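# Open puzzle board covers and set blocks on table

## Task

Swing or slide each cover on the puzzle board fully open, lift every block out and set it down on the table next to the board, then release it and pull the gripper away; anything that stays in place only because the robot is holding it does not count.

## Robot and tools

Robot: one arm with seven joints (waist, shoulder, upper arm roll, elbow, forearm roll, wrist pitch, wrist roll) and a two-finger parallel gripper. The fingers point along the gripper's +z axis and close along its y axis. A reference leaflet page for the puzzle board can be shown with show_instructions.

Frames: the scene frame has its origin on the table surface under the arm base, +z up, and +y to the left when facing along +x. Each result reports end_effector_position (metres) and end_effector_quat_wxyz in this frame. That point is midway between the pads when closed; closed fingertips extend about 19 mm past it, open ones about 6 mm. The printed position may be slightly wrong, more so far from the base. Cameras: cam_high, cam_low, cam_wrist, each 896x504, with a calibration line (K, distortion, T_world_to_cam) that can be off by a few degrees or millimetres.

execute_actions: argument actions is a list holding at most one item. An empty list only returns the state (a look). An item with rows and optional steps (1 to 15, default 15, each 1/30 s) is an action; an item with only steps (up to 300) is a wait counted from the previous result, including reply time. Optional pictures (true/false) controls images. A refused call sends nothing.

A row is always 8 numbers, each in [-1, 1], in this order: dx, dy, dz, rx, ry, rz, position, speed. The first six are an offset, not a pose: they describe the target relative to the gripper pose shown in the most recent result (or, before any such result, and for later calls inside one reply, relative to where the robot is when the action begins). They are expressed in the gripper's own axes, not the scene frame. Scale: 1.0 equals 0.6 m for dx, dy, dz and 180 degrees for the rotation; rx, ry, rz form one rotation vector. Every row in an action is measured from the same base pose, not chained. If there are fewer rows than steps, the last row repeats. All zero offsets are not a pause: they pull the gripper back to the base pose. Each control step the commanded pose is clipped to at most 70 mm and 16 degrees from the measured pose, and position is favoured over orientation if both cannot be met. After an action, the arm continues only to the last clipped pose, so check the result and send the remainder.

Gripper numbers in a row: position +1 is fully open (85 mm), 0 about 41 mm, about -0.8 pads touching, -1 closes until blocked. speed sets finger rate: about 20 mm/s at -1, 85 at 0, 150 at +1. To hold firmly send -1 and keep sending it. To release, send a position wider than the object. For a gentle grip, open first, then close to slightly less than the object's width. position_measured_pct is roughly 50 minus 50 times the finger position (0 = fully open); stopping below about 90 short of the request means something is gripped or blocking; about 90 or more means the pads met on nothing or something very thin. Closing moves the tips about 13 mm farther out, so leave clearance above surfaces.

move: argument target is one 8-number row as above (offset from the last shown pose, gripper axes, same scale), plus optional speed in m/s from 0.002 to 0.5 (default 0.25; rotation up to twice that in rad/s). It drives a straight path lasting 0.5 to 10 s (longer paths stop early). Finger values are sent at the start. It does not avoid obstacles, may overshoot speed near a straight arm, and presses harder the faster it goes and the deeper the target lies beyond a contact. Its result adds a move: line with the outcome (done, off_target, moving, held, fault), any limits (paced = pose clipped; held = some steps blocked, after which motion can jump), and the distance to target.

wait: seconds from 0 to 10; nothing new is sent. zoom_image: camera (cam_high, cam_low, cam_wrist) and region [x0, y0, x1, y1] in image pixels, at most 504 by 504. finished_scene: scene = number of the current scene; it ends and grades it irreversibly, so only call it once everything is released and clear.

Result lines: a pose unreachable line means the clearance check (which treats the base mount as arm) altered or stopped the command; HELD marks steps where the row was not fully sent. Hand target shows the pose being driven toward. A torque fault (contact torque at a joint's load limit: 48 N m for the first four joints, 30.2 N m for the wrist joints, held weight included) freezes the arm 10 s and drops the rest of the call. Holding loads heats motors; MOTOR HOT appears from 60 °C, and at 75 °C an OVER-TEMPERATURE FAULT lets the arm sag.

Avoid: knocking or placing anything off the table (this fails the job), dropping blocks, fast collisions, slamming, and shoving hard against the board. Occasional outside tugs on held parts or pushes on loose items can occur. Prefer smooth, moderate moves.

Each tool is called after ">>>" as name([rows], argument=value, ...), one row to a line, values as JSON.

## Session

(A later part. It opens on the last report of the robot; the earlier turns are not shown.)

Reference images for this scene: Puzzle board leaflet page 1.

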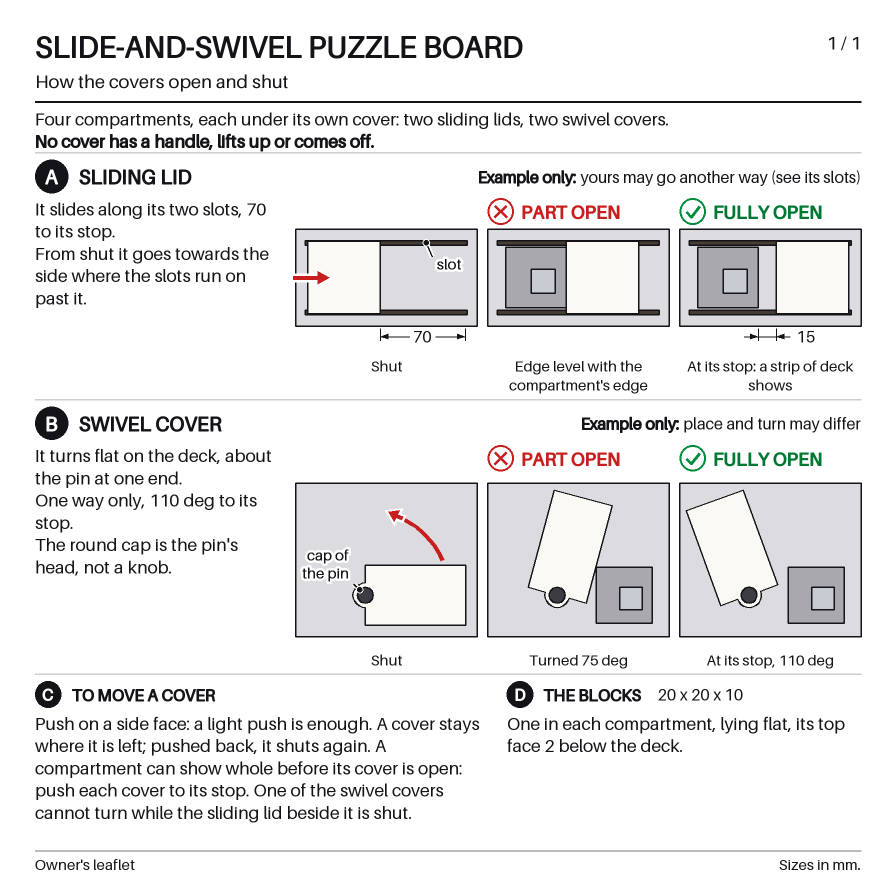

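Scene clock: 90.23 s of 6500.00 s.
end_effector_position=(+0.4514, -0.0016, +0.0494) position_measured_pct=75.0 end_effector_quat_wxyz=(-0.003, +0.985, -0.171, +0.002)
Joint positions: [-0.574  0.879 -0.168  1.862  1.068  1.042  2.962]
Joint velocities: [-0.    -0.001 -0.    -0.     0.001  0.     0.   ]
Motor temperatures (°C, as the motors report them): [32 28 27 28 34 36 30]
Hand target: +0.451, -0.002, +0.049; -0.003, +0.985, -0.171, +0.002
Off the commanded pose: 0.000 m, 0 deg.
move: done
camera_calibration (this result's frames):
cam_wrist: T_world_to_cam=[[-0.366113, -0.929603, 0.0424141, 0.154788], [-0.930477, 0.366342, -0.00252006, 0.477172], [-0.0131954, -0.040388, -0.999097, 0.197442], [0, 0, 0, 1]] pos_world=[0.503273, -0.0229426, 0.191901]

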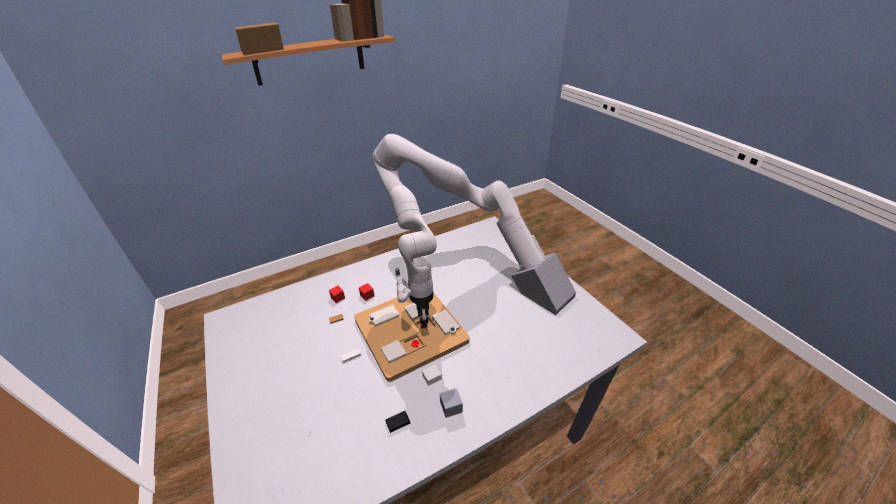

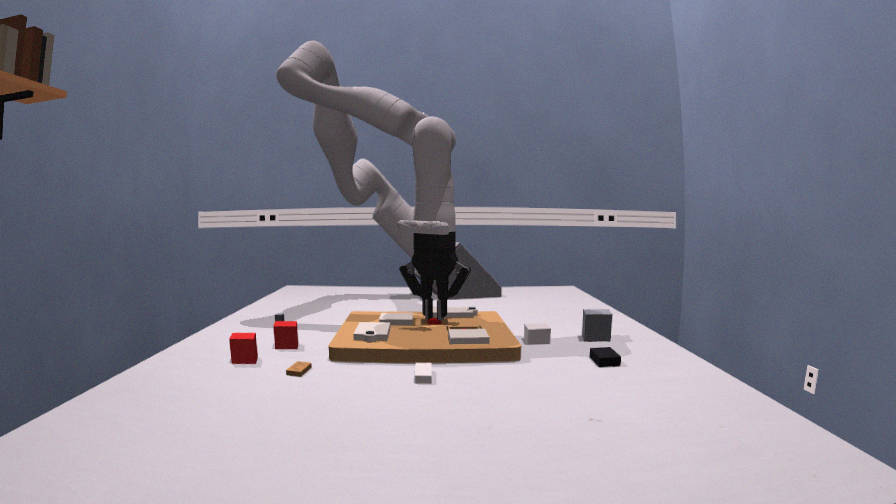

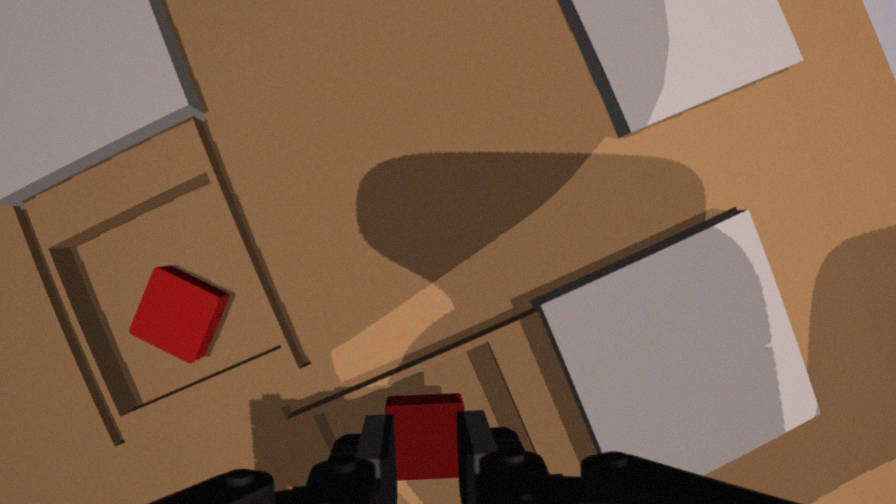

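>>> move(target=[-0.004,-0.003,0,0,0,-0.12,-0.52,0], speed=0.08)

>>> move(target=[0,0,0.0145,0,0,0,-0.52,0], speed=0.015)

>>> move(target=[0,0,0,0,0,0,-0.34,-0.5])

>>> move(target=[0.004,0,0.006,0,0,0,-0.34,0], speed=0.01)

Scene clock: 99.17 s of 6500.00 s.
end_effector_position=(+0.4498, +0.0009, +0.0494) position_measured_pct=76.2 end_effector_quat_wxyz=(-0.002, +1.000, +0.017, +0.002)
Joint positions: [-0.541  0.888 -0.225  1.862  1.097  1.077  3.313]
Joint velocities: [ 0.001 -0.     0.     0.001  0.001 -0.001  0.   ]
Motor temperatures (°C, as the motors report them): [32 28 27 28 34 36 30]
Hand target: +0.450, +0.001, +0.049; -0.002, +1.000, +0.016, +0.002
Off the commanded pose: 0.000 m, 0 deg.
After step 90, 3.27 s passed at rest.
move: done
camera_calibration (this result's frames):
cam_wrist: T_world_to_cam=[[0.0016886, -0.999034, 0.0439071, -0.00893246], [-0.999988, -0.00189117, -0.00457236, 0.506429], [0.00465098, -0.0438988, -0.999025, 0.189523], [0, 0, 0, 1]] pos_world=[0.505557, 0.000353749, 0.192046]

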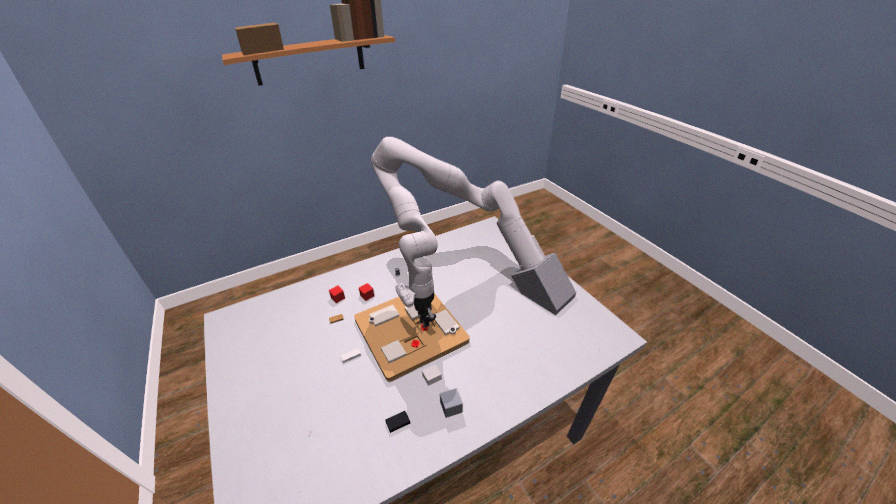

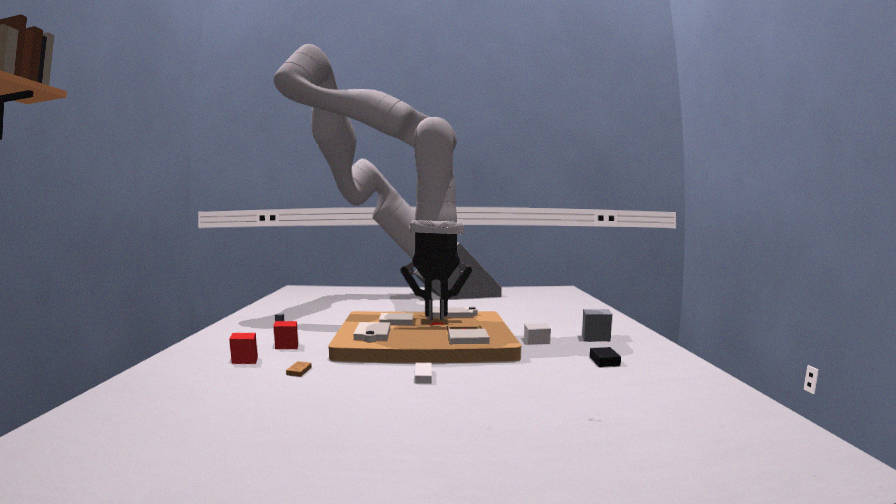

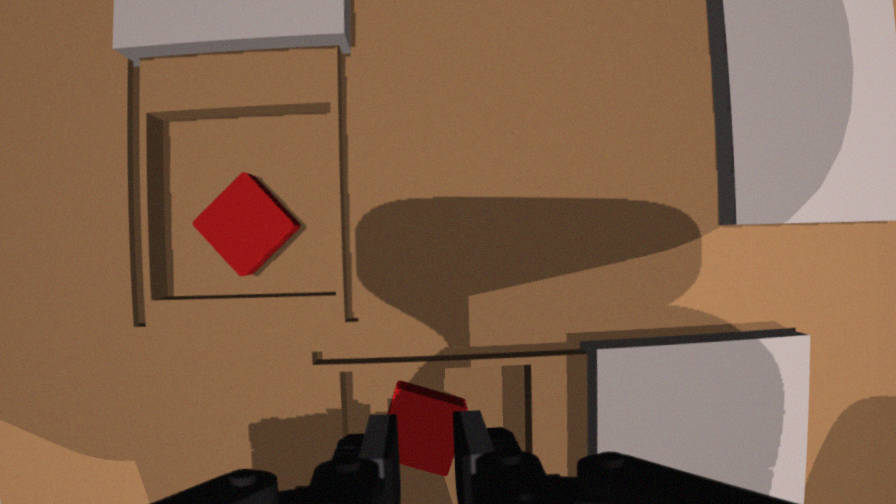

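Scene clock: 99.97 s of 6500.00 s.
end_effector_position=(+0.4502, +0.0013, +0.0416) position_measured_pct=76.2 end_effector_quat_wxyz=(-0.003, +1.000, +0.017, +0.003)
Joint positions: [-0.534  0.899 -0.218  1.865  1.114  1.063  3.303]
Joint velocities: [ 0.  0.  0. -0.  0.  0. -0.]
Motor temperatures (°C, as the motors report them): [32 28 27 28 34 36 30]
Hand target: +0.450, +0.001, +0.041; -0.002, +1.000, +0.016, +0.002
Off the commanded pose: 0.001 m, 0 deg.
move: done
camera_calibration (this result's frames):
cam_wrist: T_world_to_cam=[[0.00163272, -0.999076, 0.0429528, -0.0081294], [-0.99998, -0.00189658, -0.00610294, 0.506893], [0.00617876, -0.042942, -0.999058, 0.181074], [0, 0, 0, 1]] pos_world=[0.505778, 0.000615168, 0.184347]

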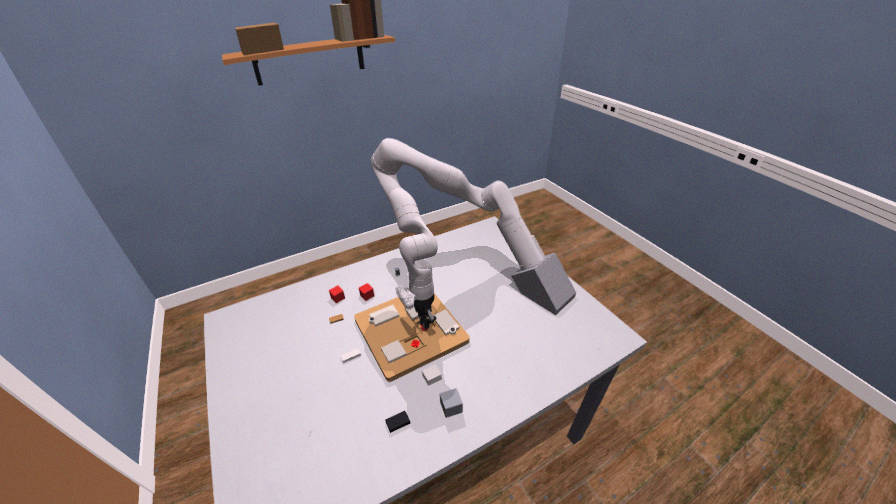

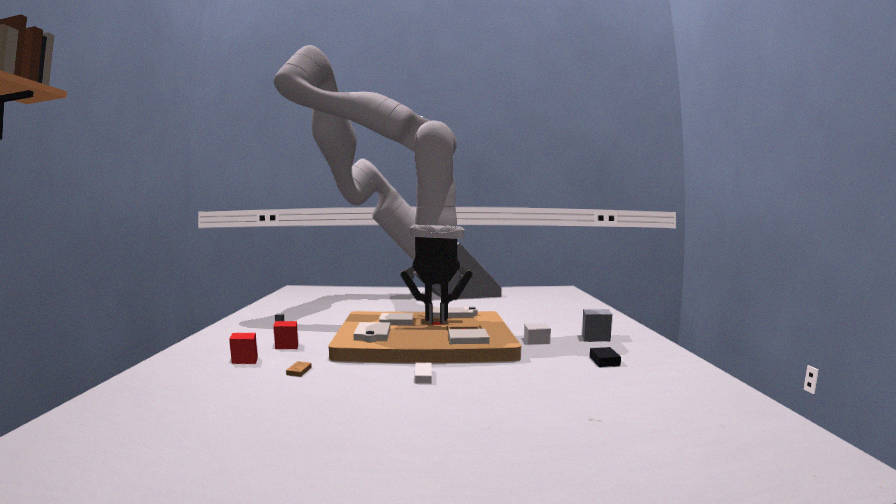

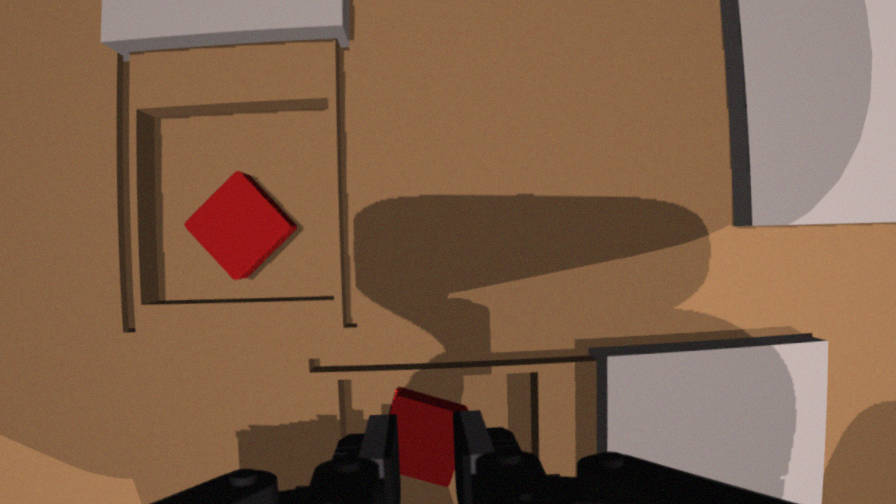

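Scene clock: 100.47 s of 6500.00 s.
end_effector_position=(+0.4502, +0.0013, +0.0416) position_measured_pct=67.1 end_effector_quat_wxyz=(-0.003, +1.000, +0.017, +0.003)
Joint positions: [-0.534  0.899 -0.217  1.865  1.114  1.062  3.303]
Joint velocities: [-0.    -0.001  0.    -0.     0.001  0.001 -0.   ]
Motor temperatures (°C, as the motors report them): [32 28 27 28 34 36 30]
Hand target: +0.450, +0.001, +0.042; -0.003, +1.000, +0.017, +0.003
Off the commanded pose: 0.000 m, 0 deg.
move: done
camera_calibration (this result's frames):
cam_wrist: T_world_to_cam=[[0.00162698, -0.999076, 0.0429475, -0.00812711], [-0.999979, -0.00189144, -0.00611783, 0.506899], [0.00619341, -0.0429366, -0.999059, 0.181074], [0, 0, 0, 1]] pos_world=[0.505781, 0.000613884, 0.184354]

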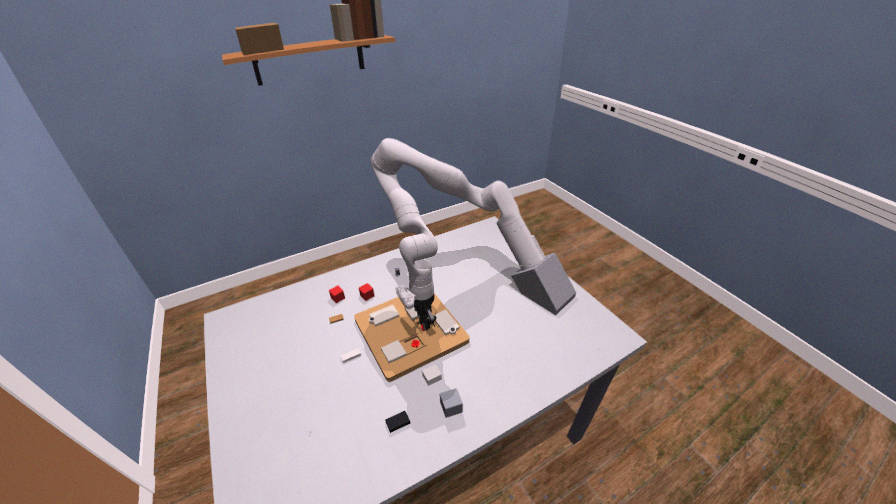

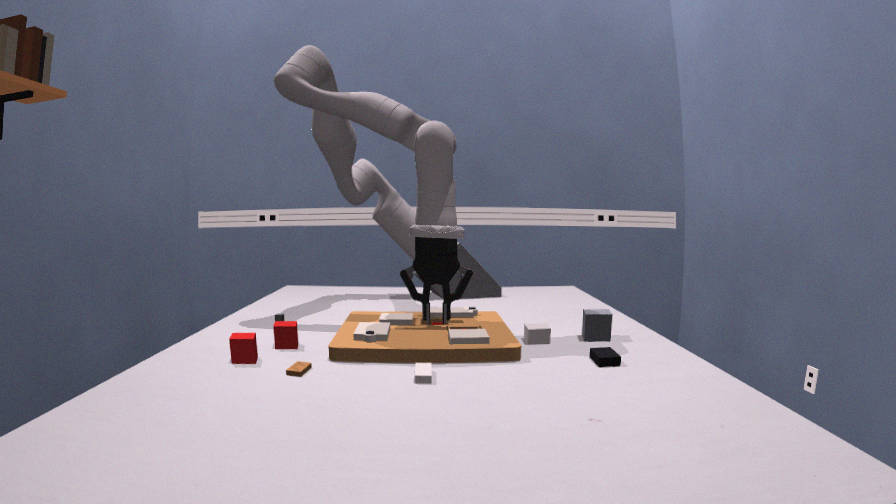

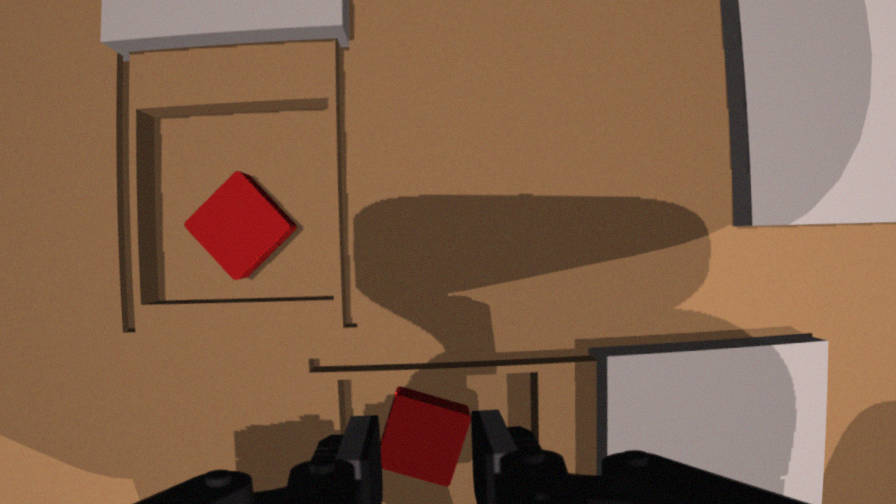

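Scene clock: 101.17 s of 6500.00 s.
end_effector_position=(+0.4527, +0.0014, +0.0381) position_measured_pct=67.1 end_effector_quat_wxyz=(-0.003, +1.000, +0.016, +0.003)
Joint positions: [-0.529  0.905 -0.214  1.859  1.119  1.059  3.307]
Joint velocities: [ 0.001  0.002  0.001 -0.001 -0.001 -0.001  0.   ]
Motor temperatures (°C, as the motors report them): [32 28 27 28 34 36 30]
Hand target: +0.453, +0.001, +0.038; -0.003, +1.000, +0.017, +0.003
Off the commanded pose: 0.000 m, 0 deg.
move: done
camera_calibration (this result's frames):
cam_wrist: T_world_to_cam=[[0.00160404, -0.999077, 0.042914, -0.00787461], [-0.999978, -0.00187604, -0.00629861, 0.509356], [0.00637331, -0.0429029, -0.999059, 0.177482], [0, 0, 0, 1]] pos_world=[0.508226, 0.000702702, 0.180861]

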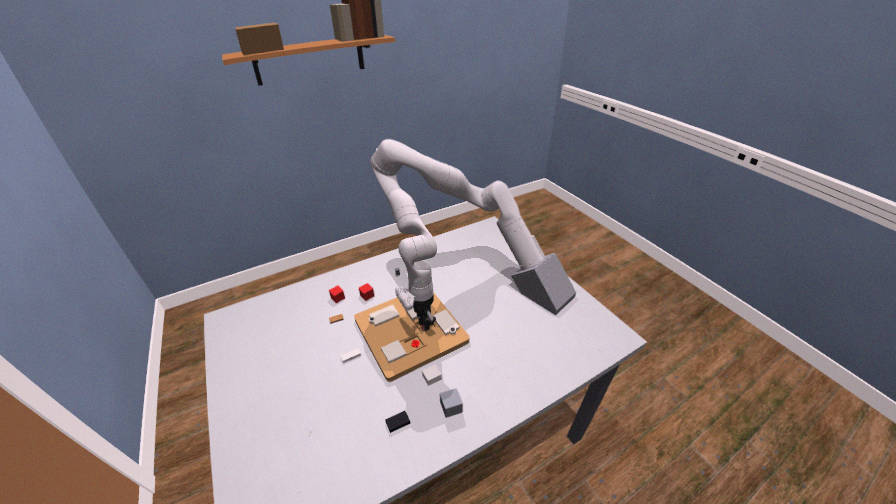

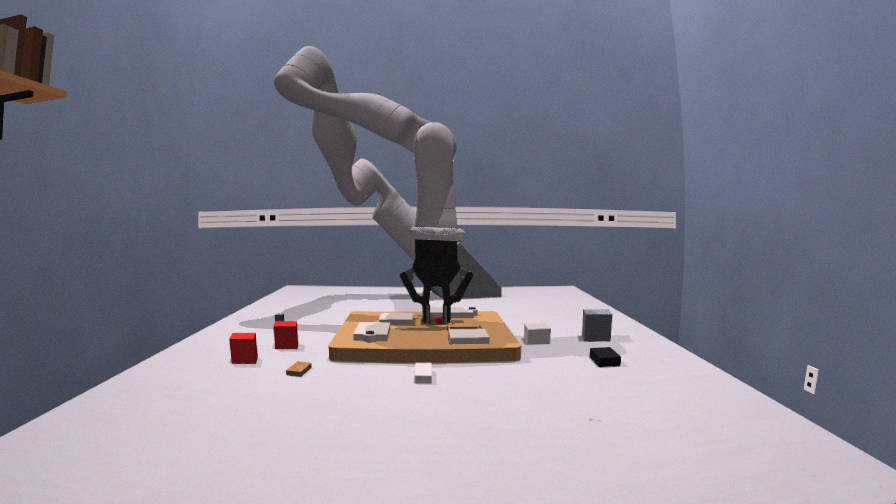

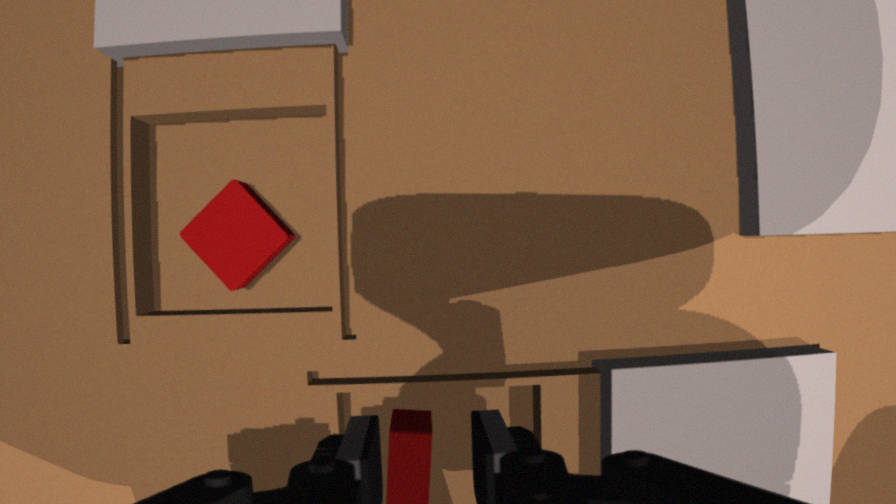

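>>> move(target=[-0.004,-0.009,0,0,0,0,-0.42,-1], speed=0.01)

>>> move(target=[0,0,0,0,0,0,-0.7,-0.5])

>>> move(target=[0,0,-0.065,0,0,0,-0.7,0], speed=0.08)

>>> move(target=[-0.1,0.34,0,0,0,0,-0.7,0], speed=0.2)

Scene clock: 111.33 s of 6500.00 s.
end_effector_position=(+0.4502, +0.0064, +0.0381) position_measured_pct=71.0 end_effector_quat_wxyz=(-0.002, +1.000, +0.016, +0.003)
Joint positions: [-0.538  0.914 -0.215  1.859  1.119  1.059  3.293]
Joint velocities: [ 0.    -0.    -0.    -0.     0.001  0.001 -0.   ]
Motor temperatures (°C, as the motors report them): [32 28 27 28 34 36 30]
Hand target: +0.450, +0.007, +0.038; -0.003, +1.000, +0.016, +0.003
Off the commanded pose: 0.000 m, 0 deg.
After step 90, 6.37 s passed at rest.
move: done
camera_calibration (this result's frames):
cam_wrist: T_world_to_cam=[[0.00123914, -0.999063, 0.0432707, -0.00265808], [-0.999979, -0.00151488, -0.00634009, 0.506892], [0.00639969, -0.0432619, -0.999043, 0.177698], [0, 0, 0, 1]] pos_world=[0.505747, 0.00579984, 0.180857]

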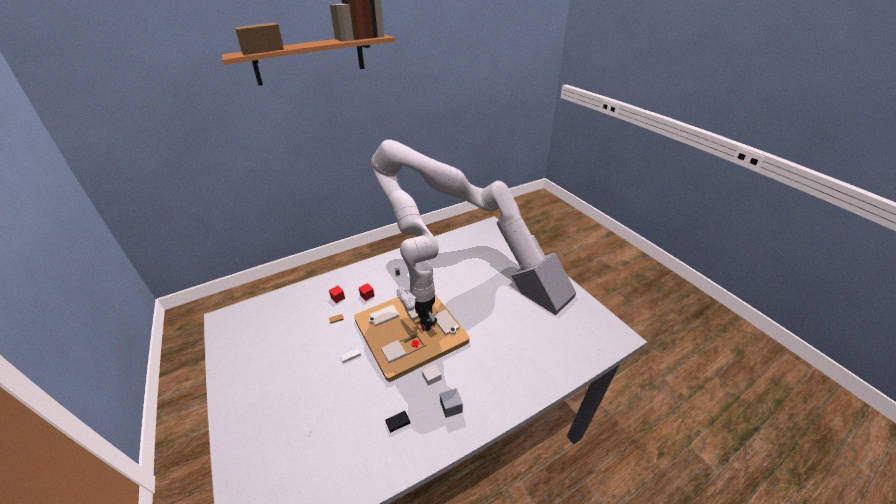

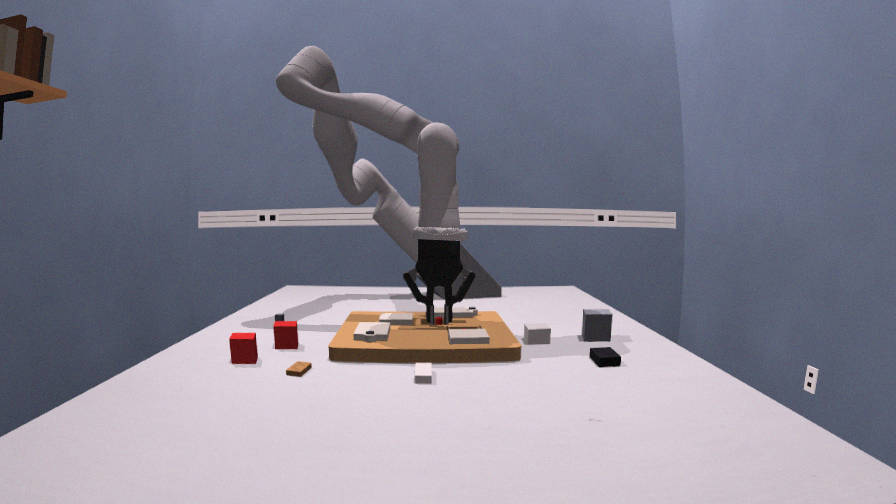

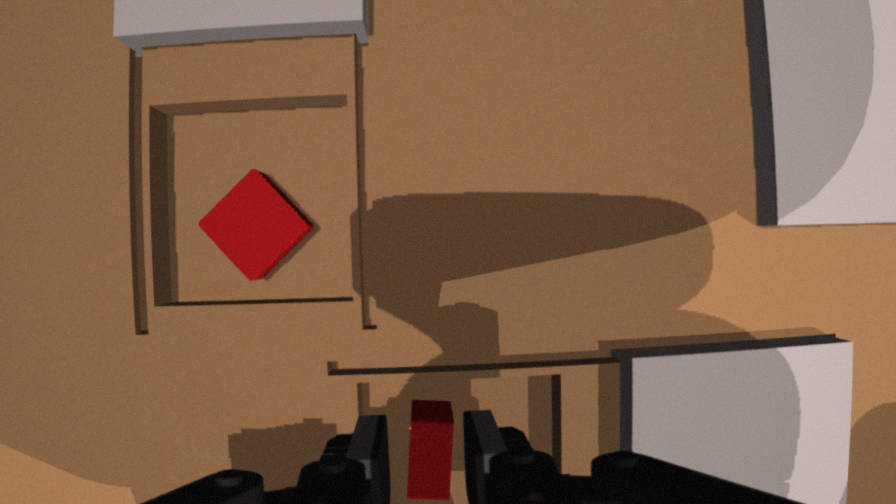

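Scene clock: 111.83 s of 6500.00 s.
end_effector_position=(+0.4503, +0.0065, +0.0382) position_measured_pct=82.1 end_effector_quat_wxyz=(-0.003, +1.000, +0.016, +0.003)
Joint positions: [-0.538  0.914 -0.215  1.859  1.119  1.059  3.293]
Joint velocities: [ 0.    -0.     0.    -0.     0.001  0.001 -0.   ]
Motor temperatures (°C, as the motors report them): [32 28 27 28 34 36 30]
Hand target: +0.450, +0.006, +0.038; -0.002, +1.000, +0.016, +0.003
Off the commanded pose: 0.000 m, 0 deg.
move: done
camera_calibration (this result's frames):
cam_wrist: T_world_to_cam=[[0.00123083, -0.999068, 0.0431562, -0.00261359], [-0.999978, -0.00151364, -0.00652101, 0.506947], [0.00658025, -0.0431472, -0.999047, 0.177729], [0, 0, 0, 1]] pos_world=[0.505769, 0.0058247, 0.180979]

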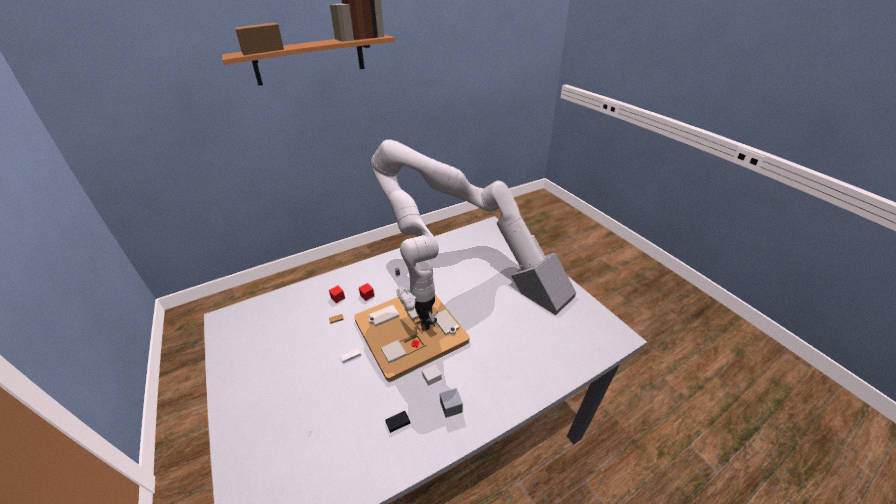

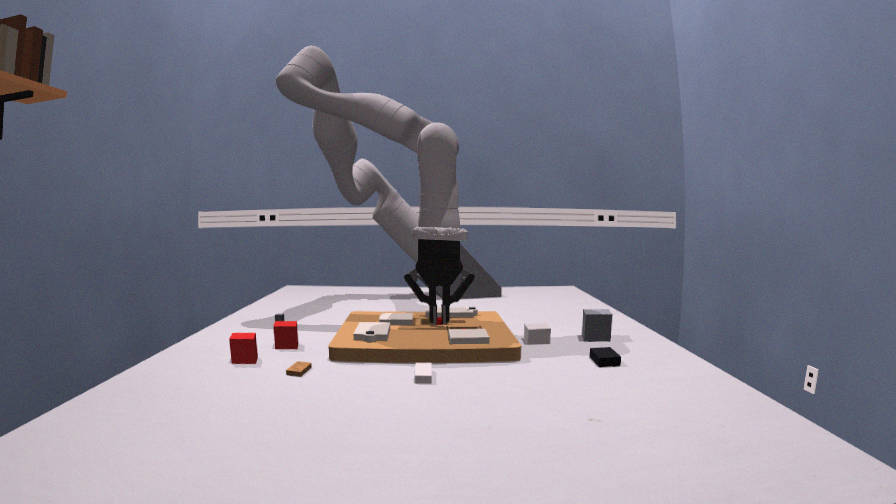

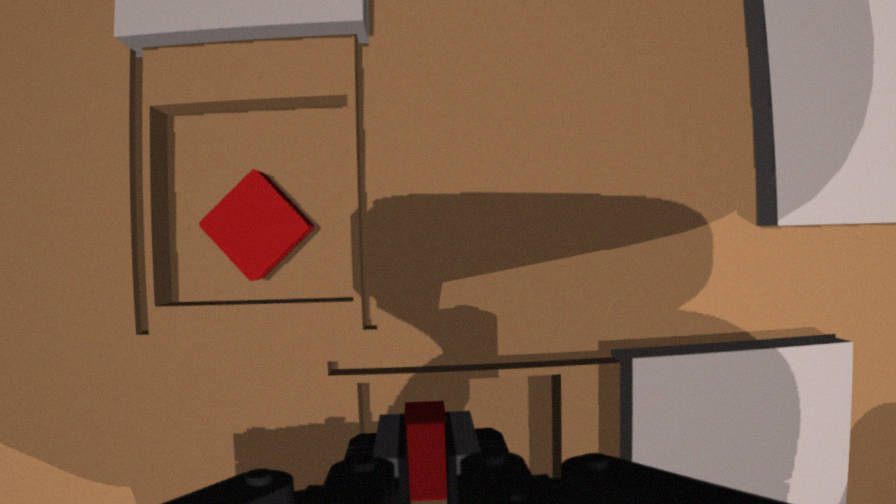

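Scene clock: 112.60 s of 6500.00 s.
end_effector_position=(+0.4498, +0.0063, +0.0771) position_measured_pct=82.1 end_effector_quat_wxyz=(-0.003, +1.000, +0.016, +0.003)
Joint positions: [-0.574  0.86  -0.249  1.84   1.045  1.128  3.335]
Joint velocities: [-0.001 -0.003 -0.001 -0.     0.001  0.002 -0.   ]
Motor temperatures (°C, as the motors report them): [32 28 27 28 34 36 30]
Hand target: +0.450, +0.006, +0.077; -0.003, +1.000, +0.016, +0.003
Off the commanded pose: 0.000 m, 0 deg.
move: done
camera_calibration (this result's frames):
cam_wrist: T_world_to_cam=[[0.0014492, -0.999065, 0.0432047, -0.00459556], [-0.999981, -0.00170852, -0.00596574, 0.50671], [0.00603398, -0.0431952, -0.999048, 0.21676], [0, 0, 0, 1]] pos_world=[0.505399, 0.00563746, 0.219775]

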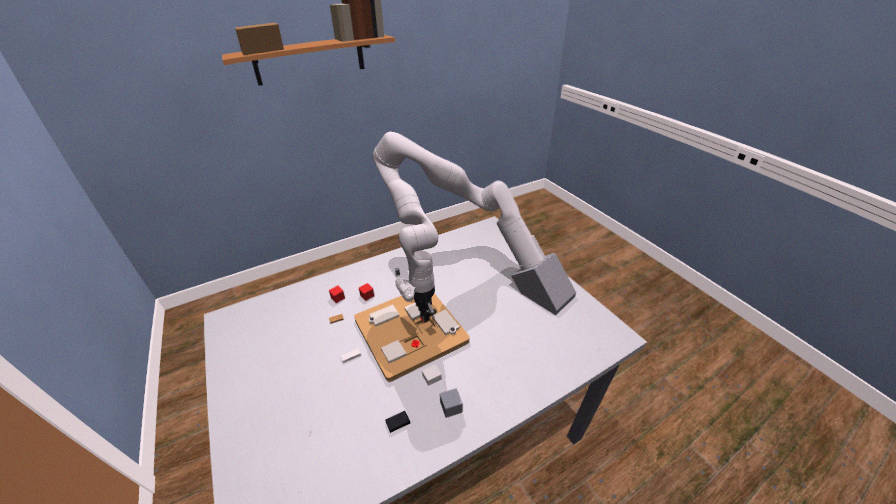

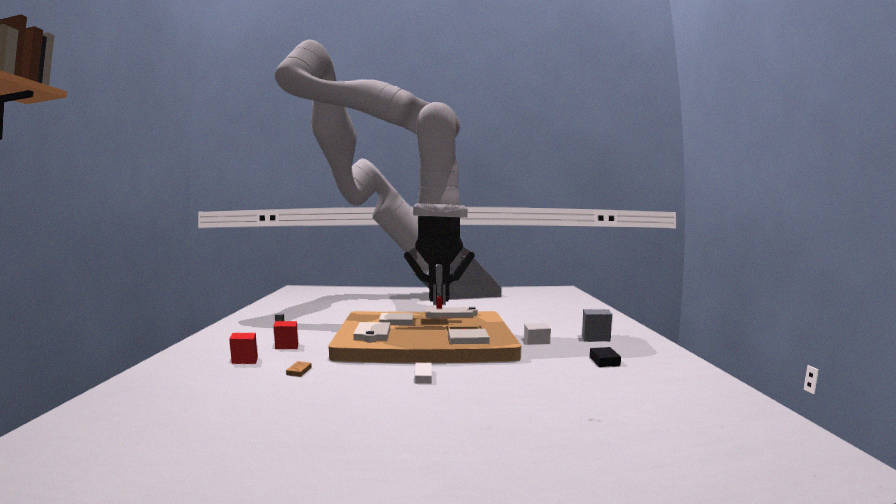

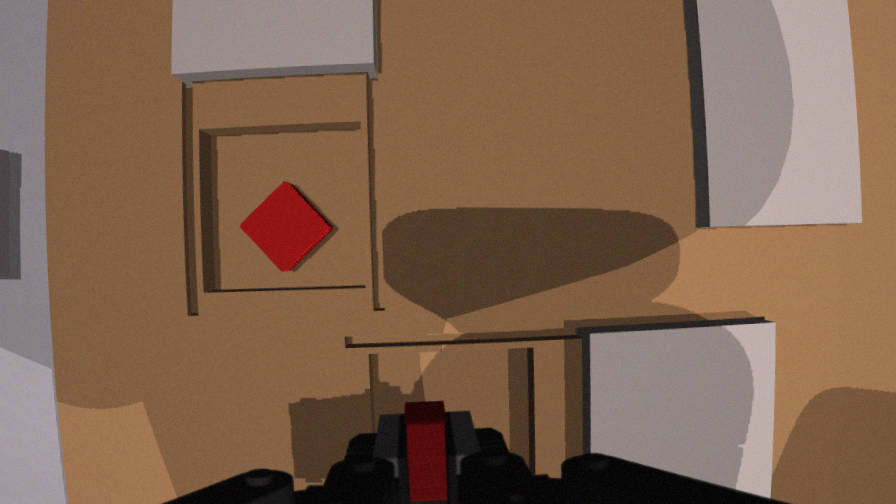

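Scene clock: 114.13 s of 6500.00 s.
end_effector_position=(+0.3961, -0.1994, +0.0755) position_measured_pct=82.1 end_effector_quat_wxyz=(-0.002, +1.000, +0.017, +0.003)
Joint positions: [-0.293  0.402 -0.202  2.172  1.084  1.008  3.609]
Joint velocities: [ 0.003 -0.006  0.003 -0.    -0.001 -0.001  0.001]
Motor temperatures (°C, as the motors report them): [32 28 27 28 34 36 30]
Hand target: +0.396, -0.200, +0.076; -0.002, +1.000, +0.016, +0.003
Off the commanded pose: 0.001 m, 0 deg.
move: done
camera_calibration (this result's frames):
cam_wrist: T_world_to_cam=[[0.00233091, -0.999035, 0.0438514, -0.210315], [-0.999979, -0.00259675, -0.0060063, 0.452461], [0.00611438, -0.0438365, -0.99902, 0.206469], [0, 0, 0, 1]] pos_world=[0.451679, -0.199887, 0.218207]

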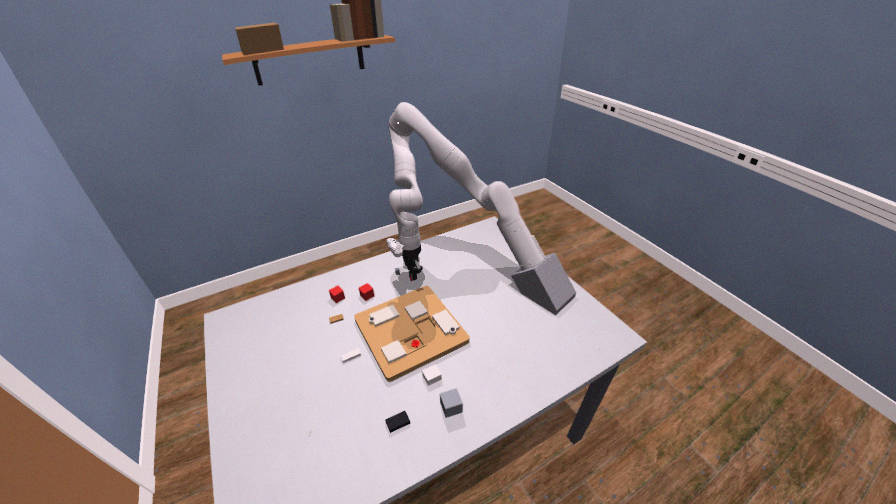

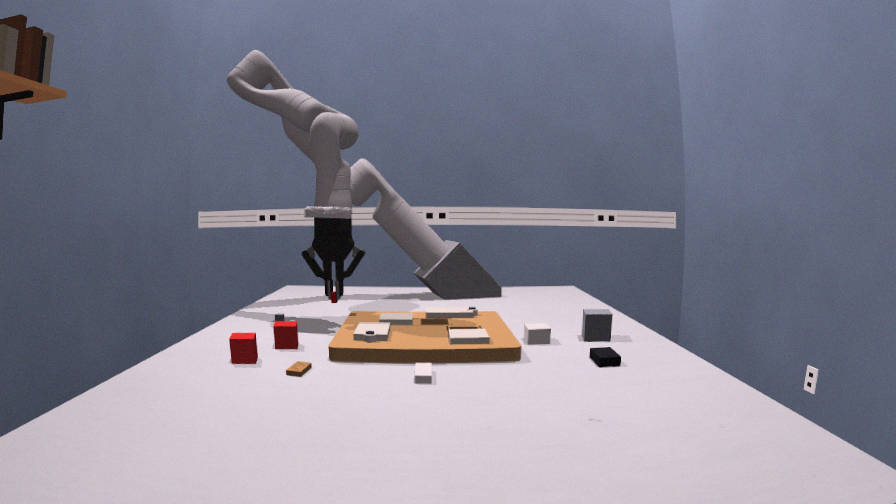

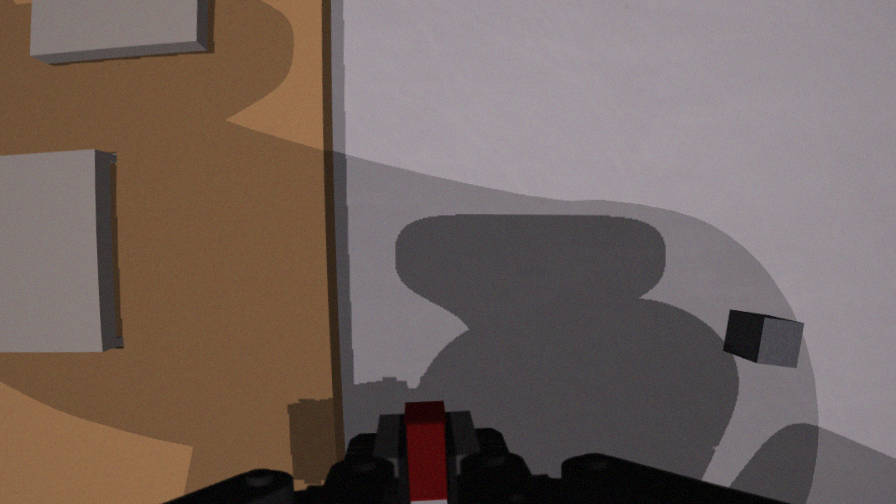

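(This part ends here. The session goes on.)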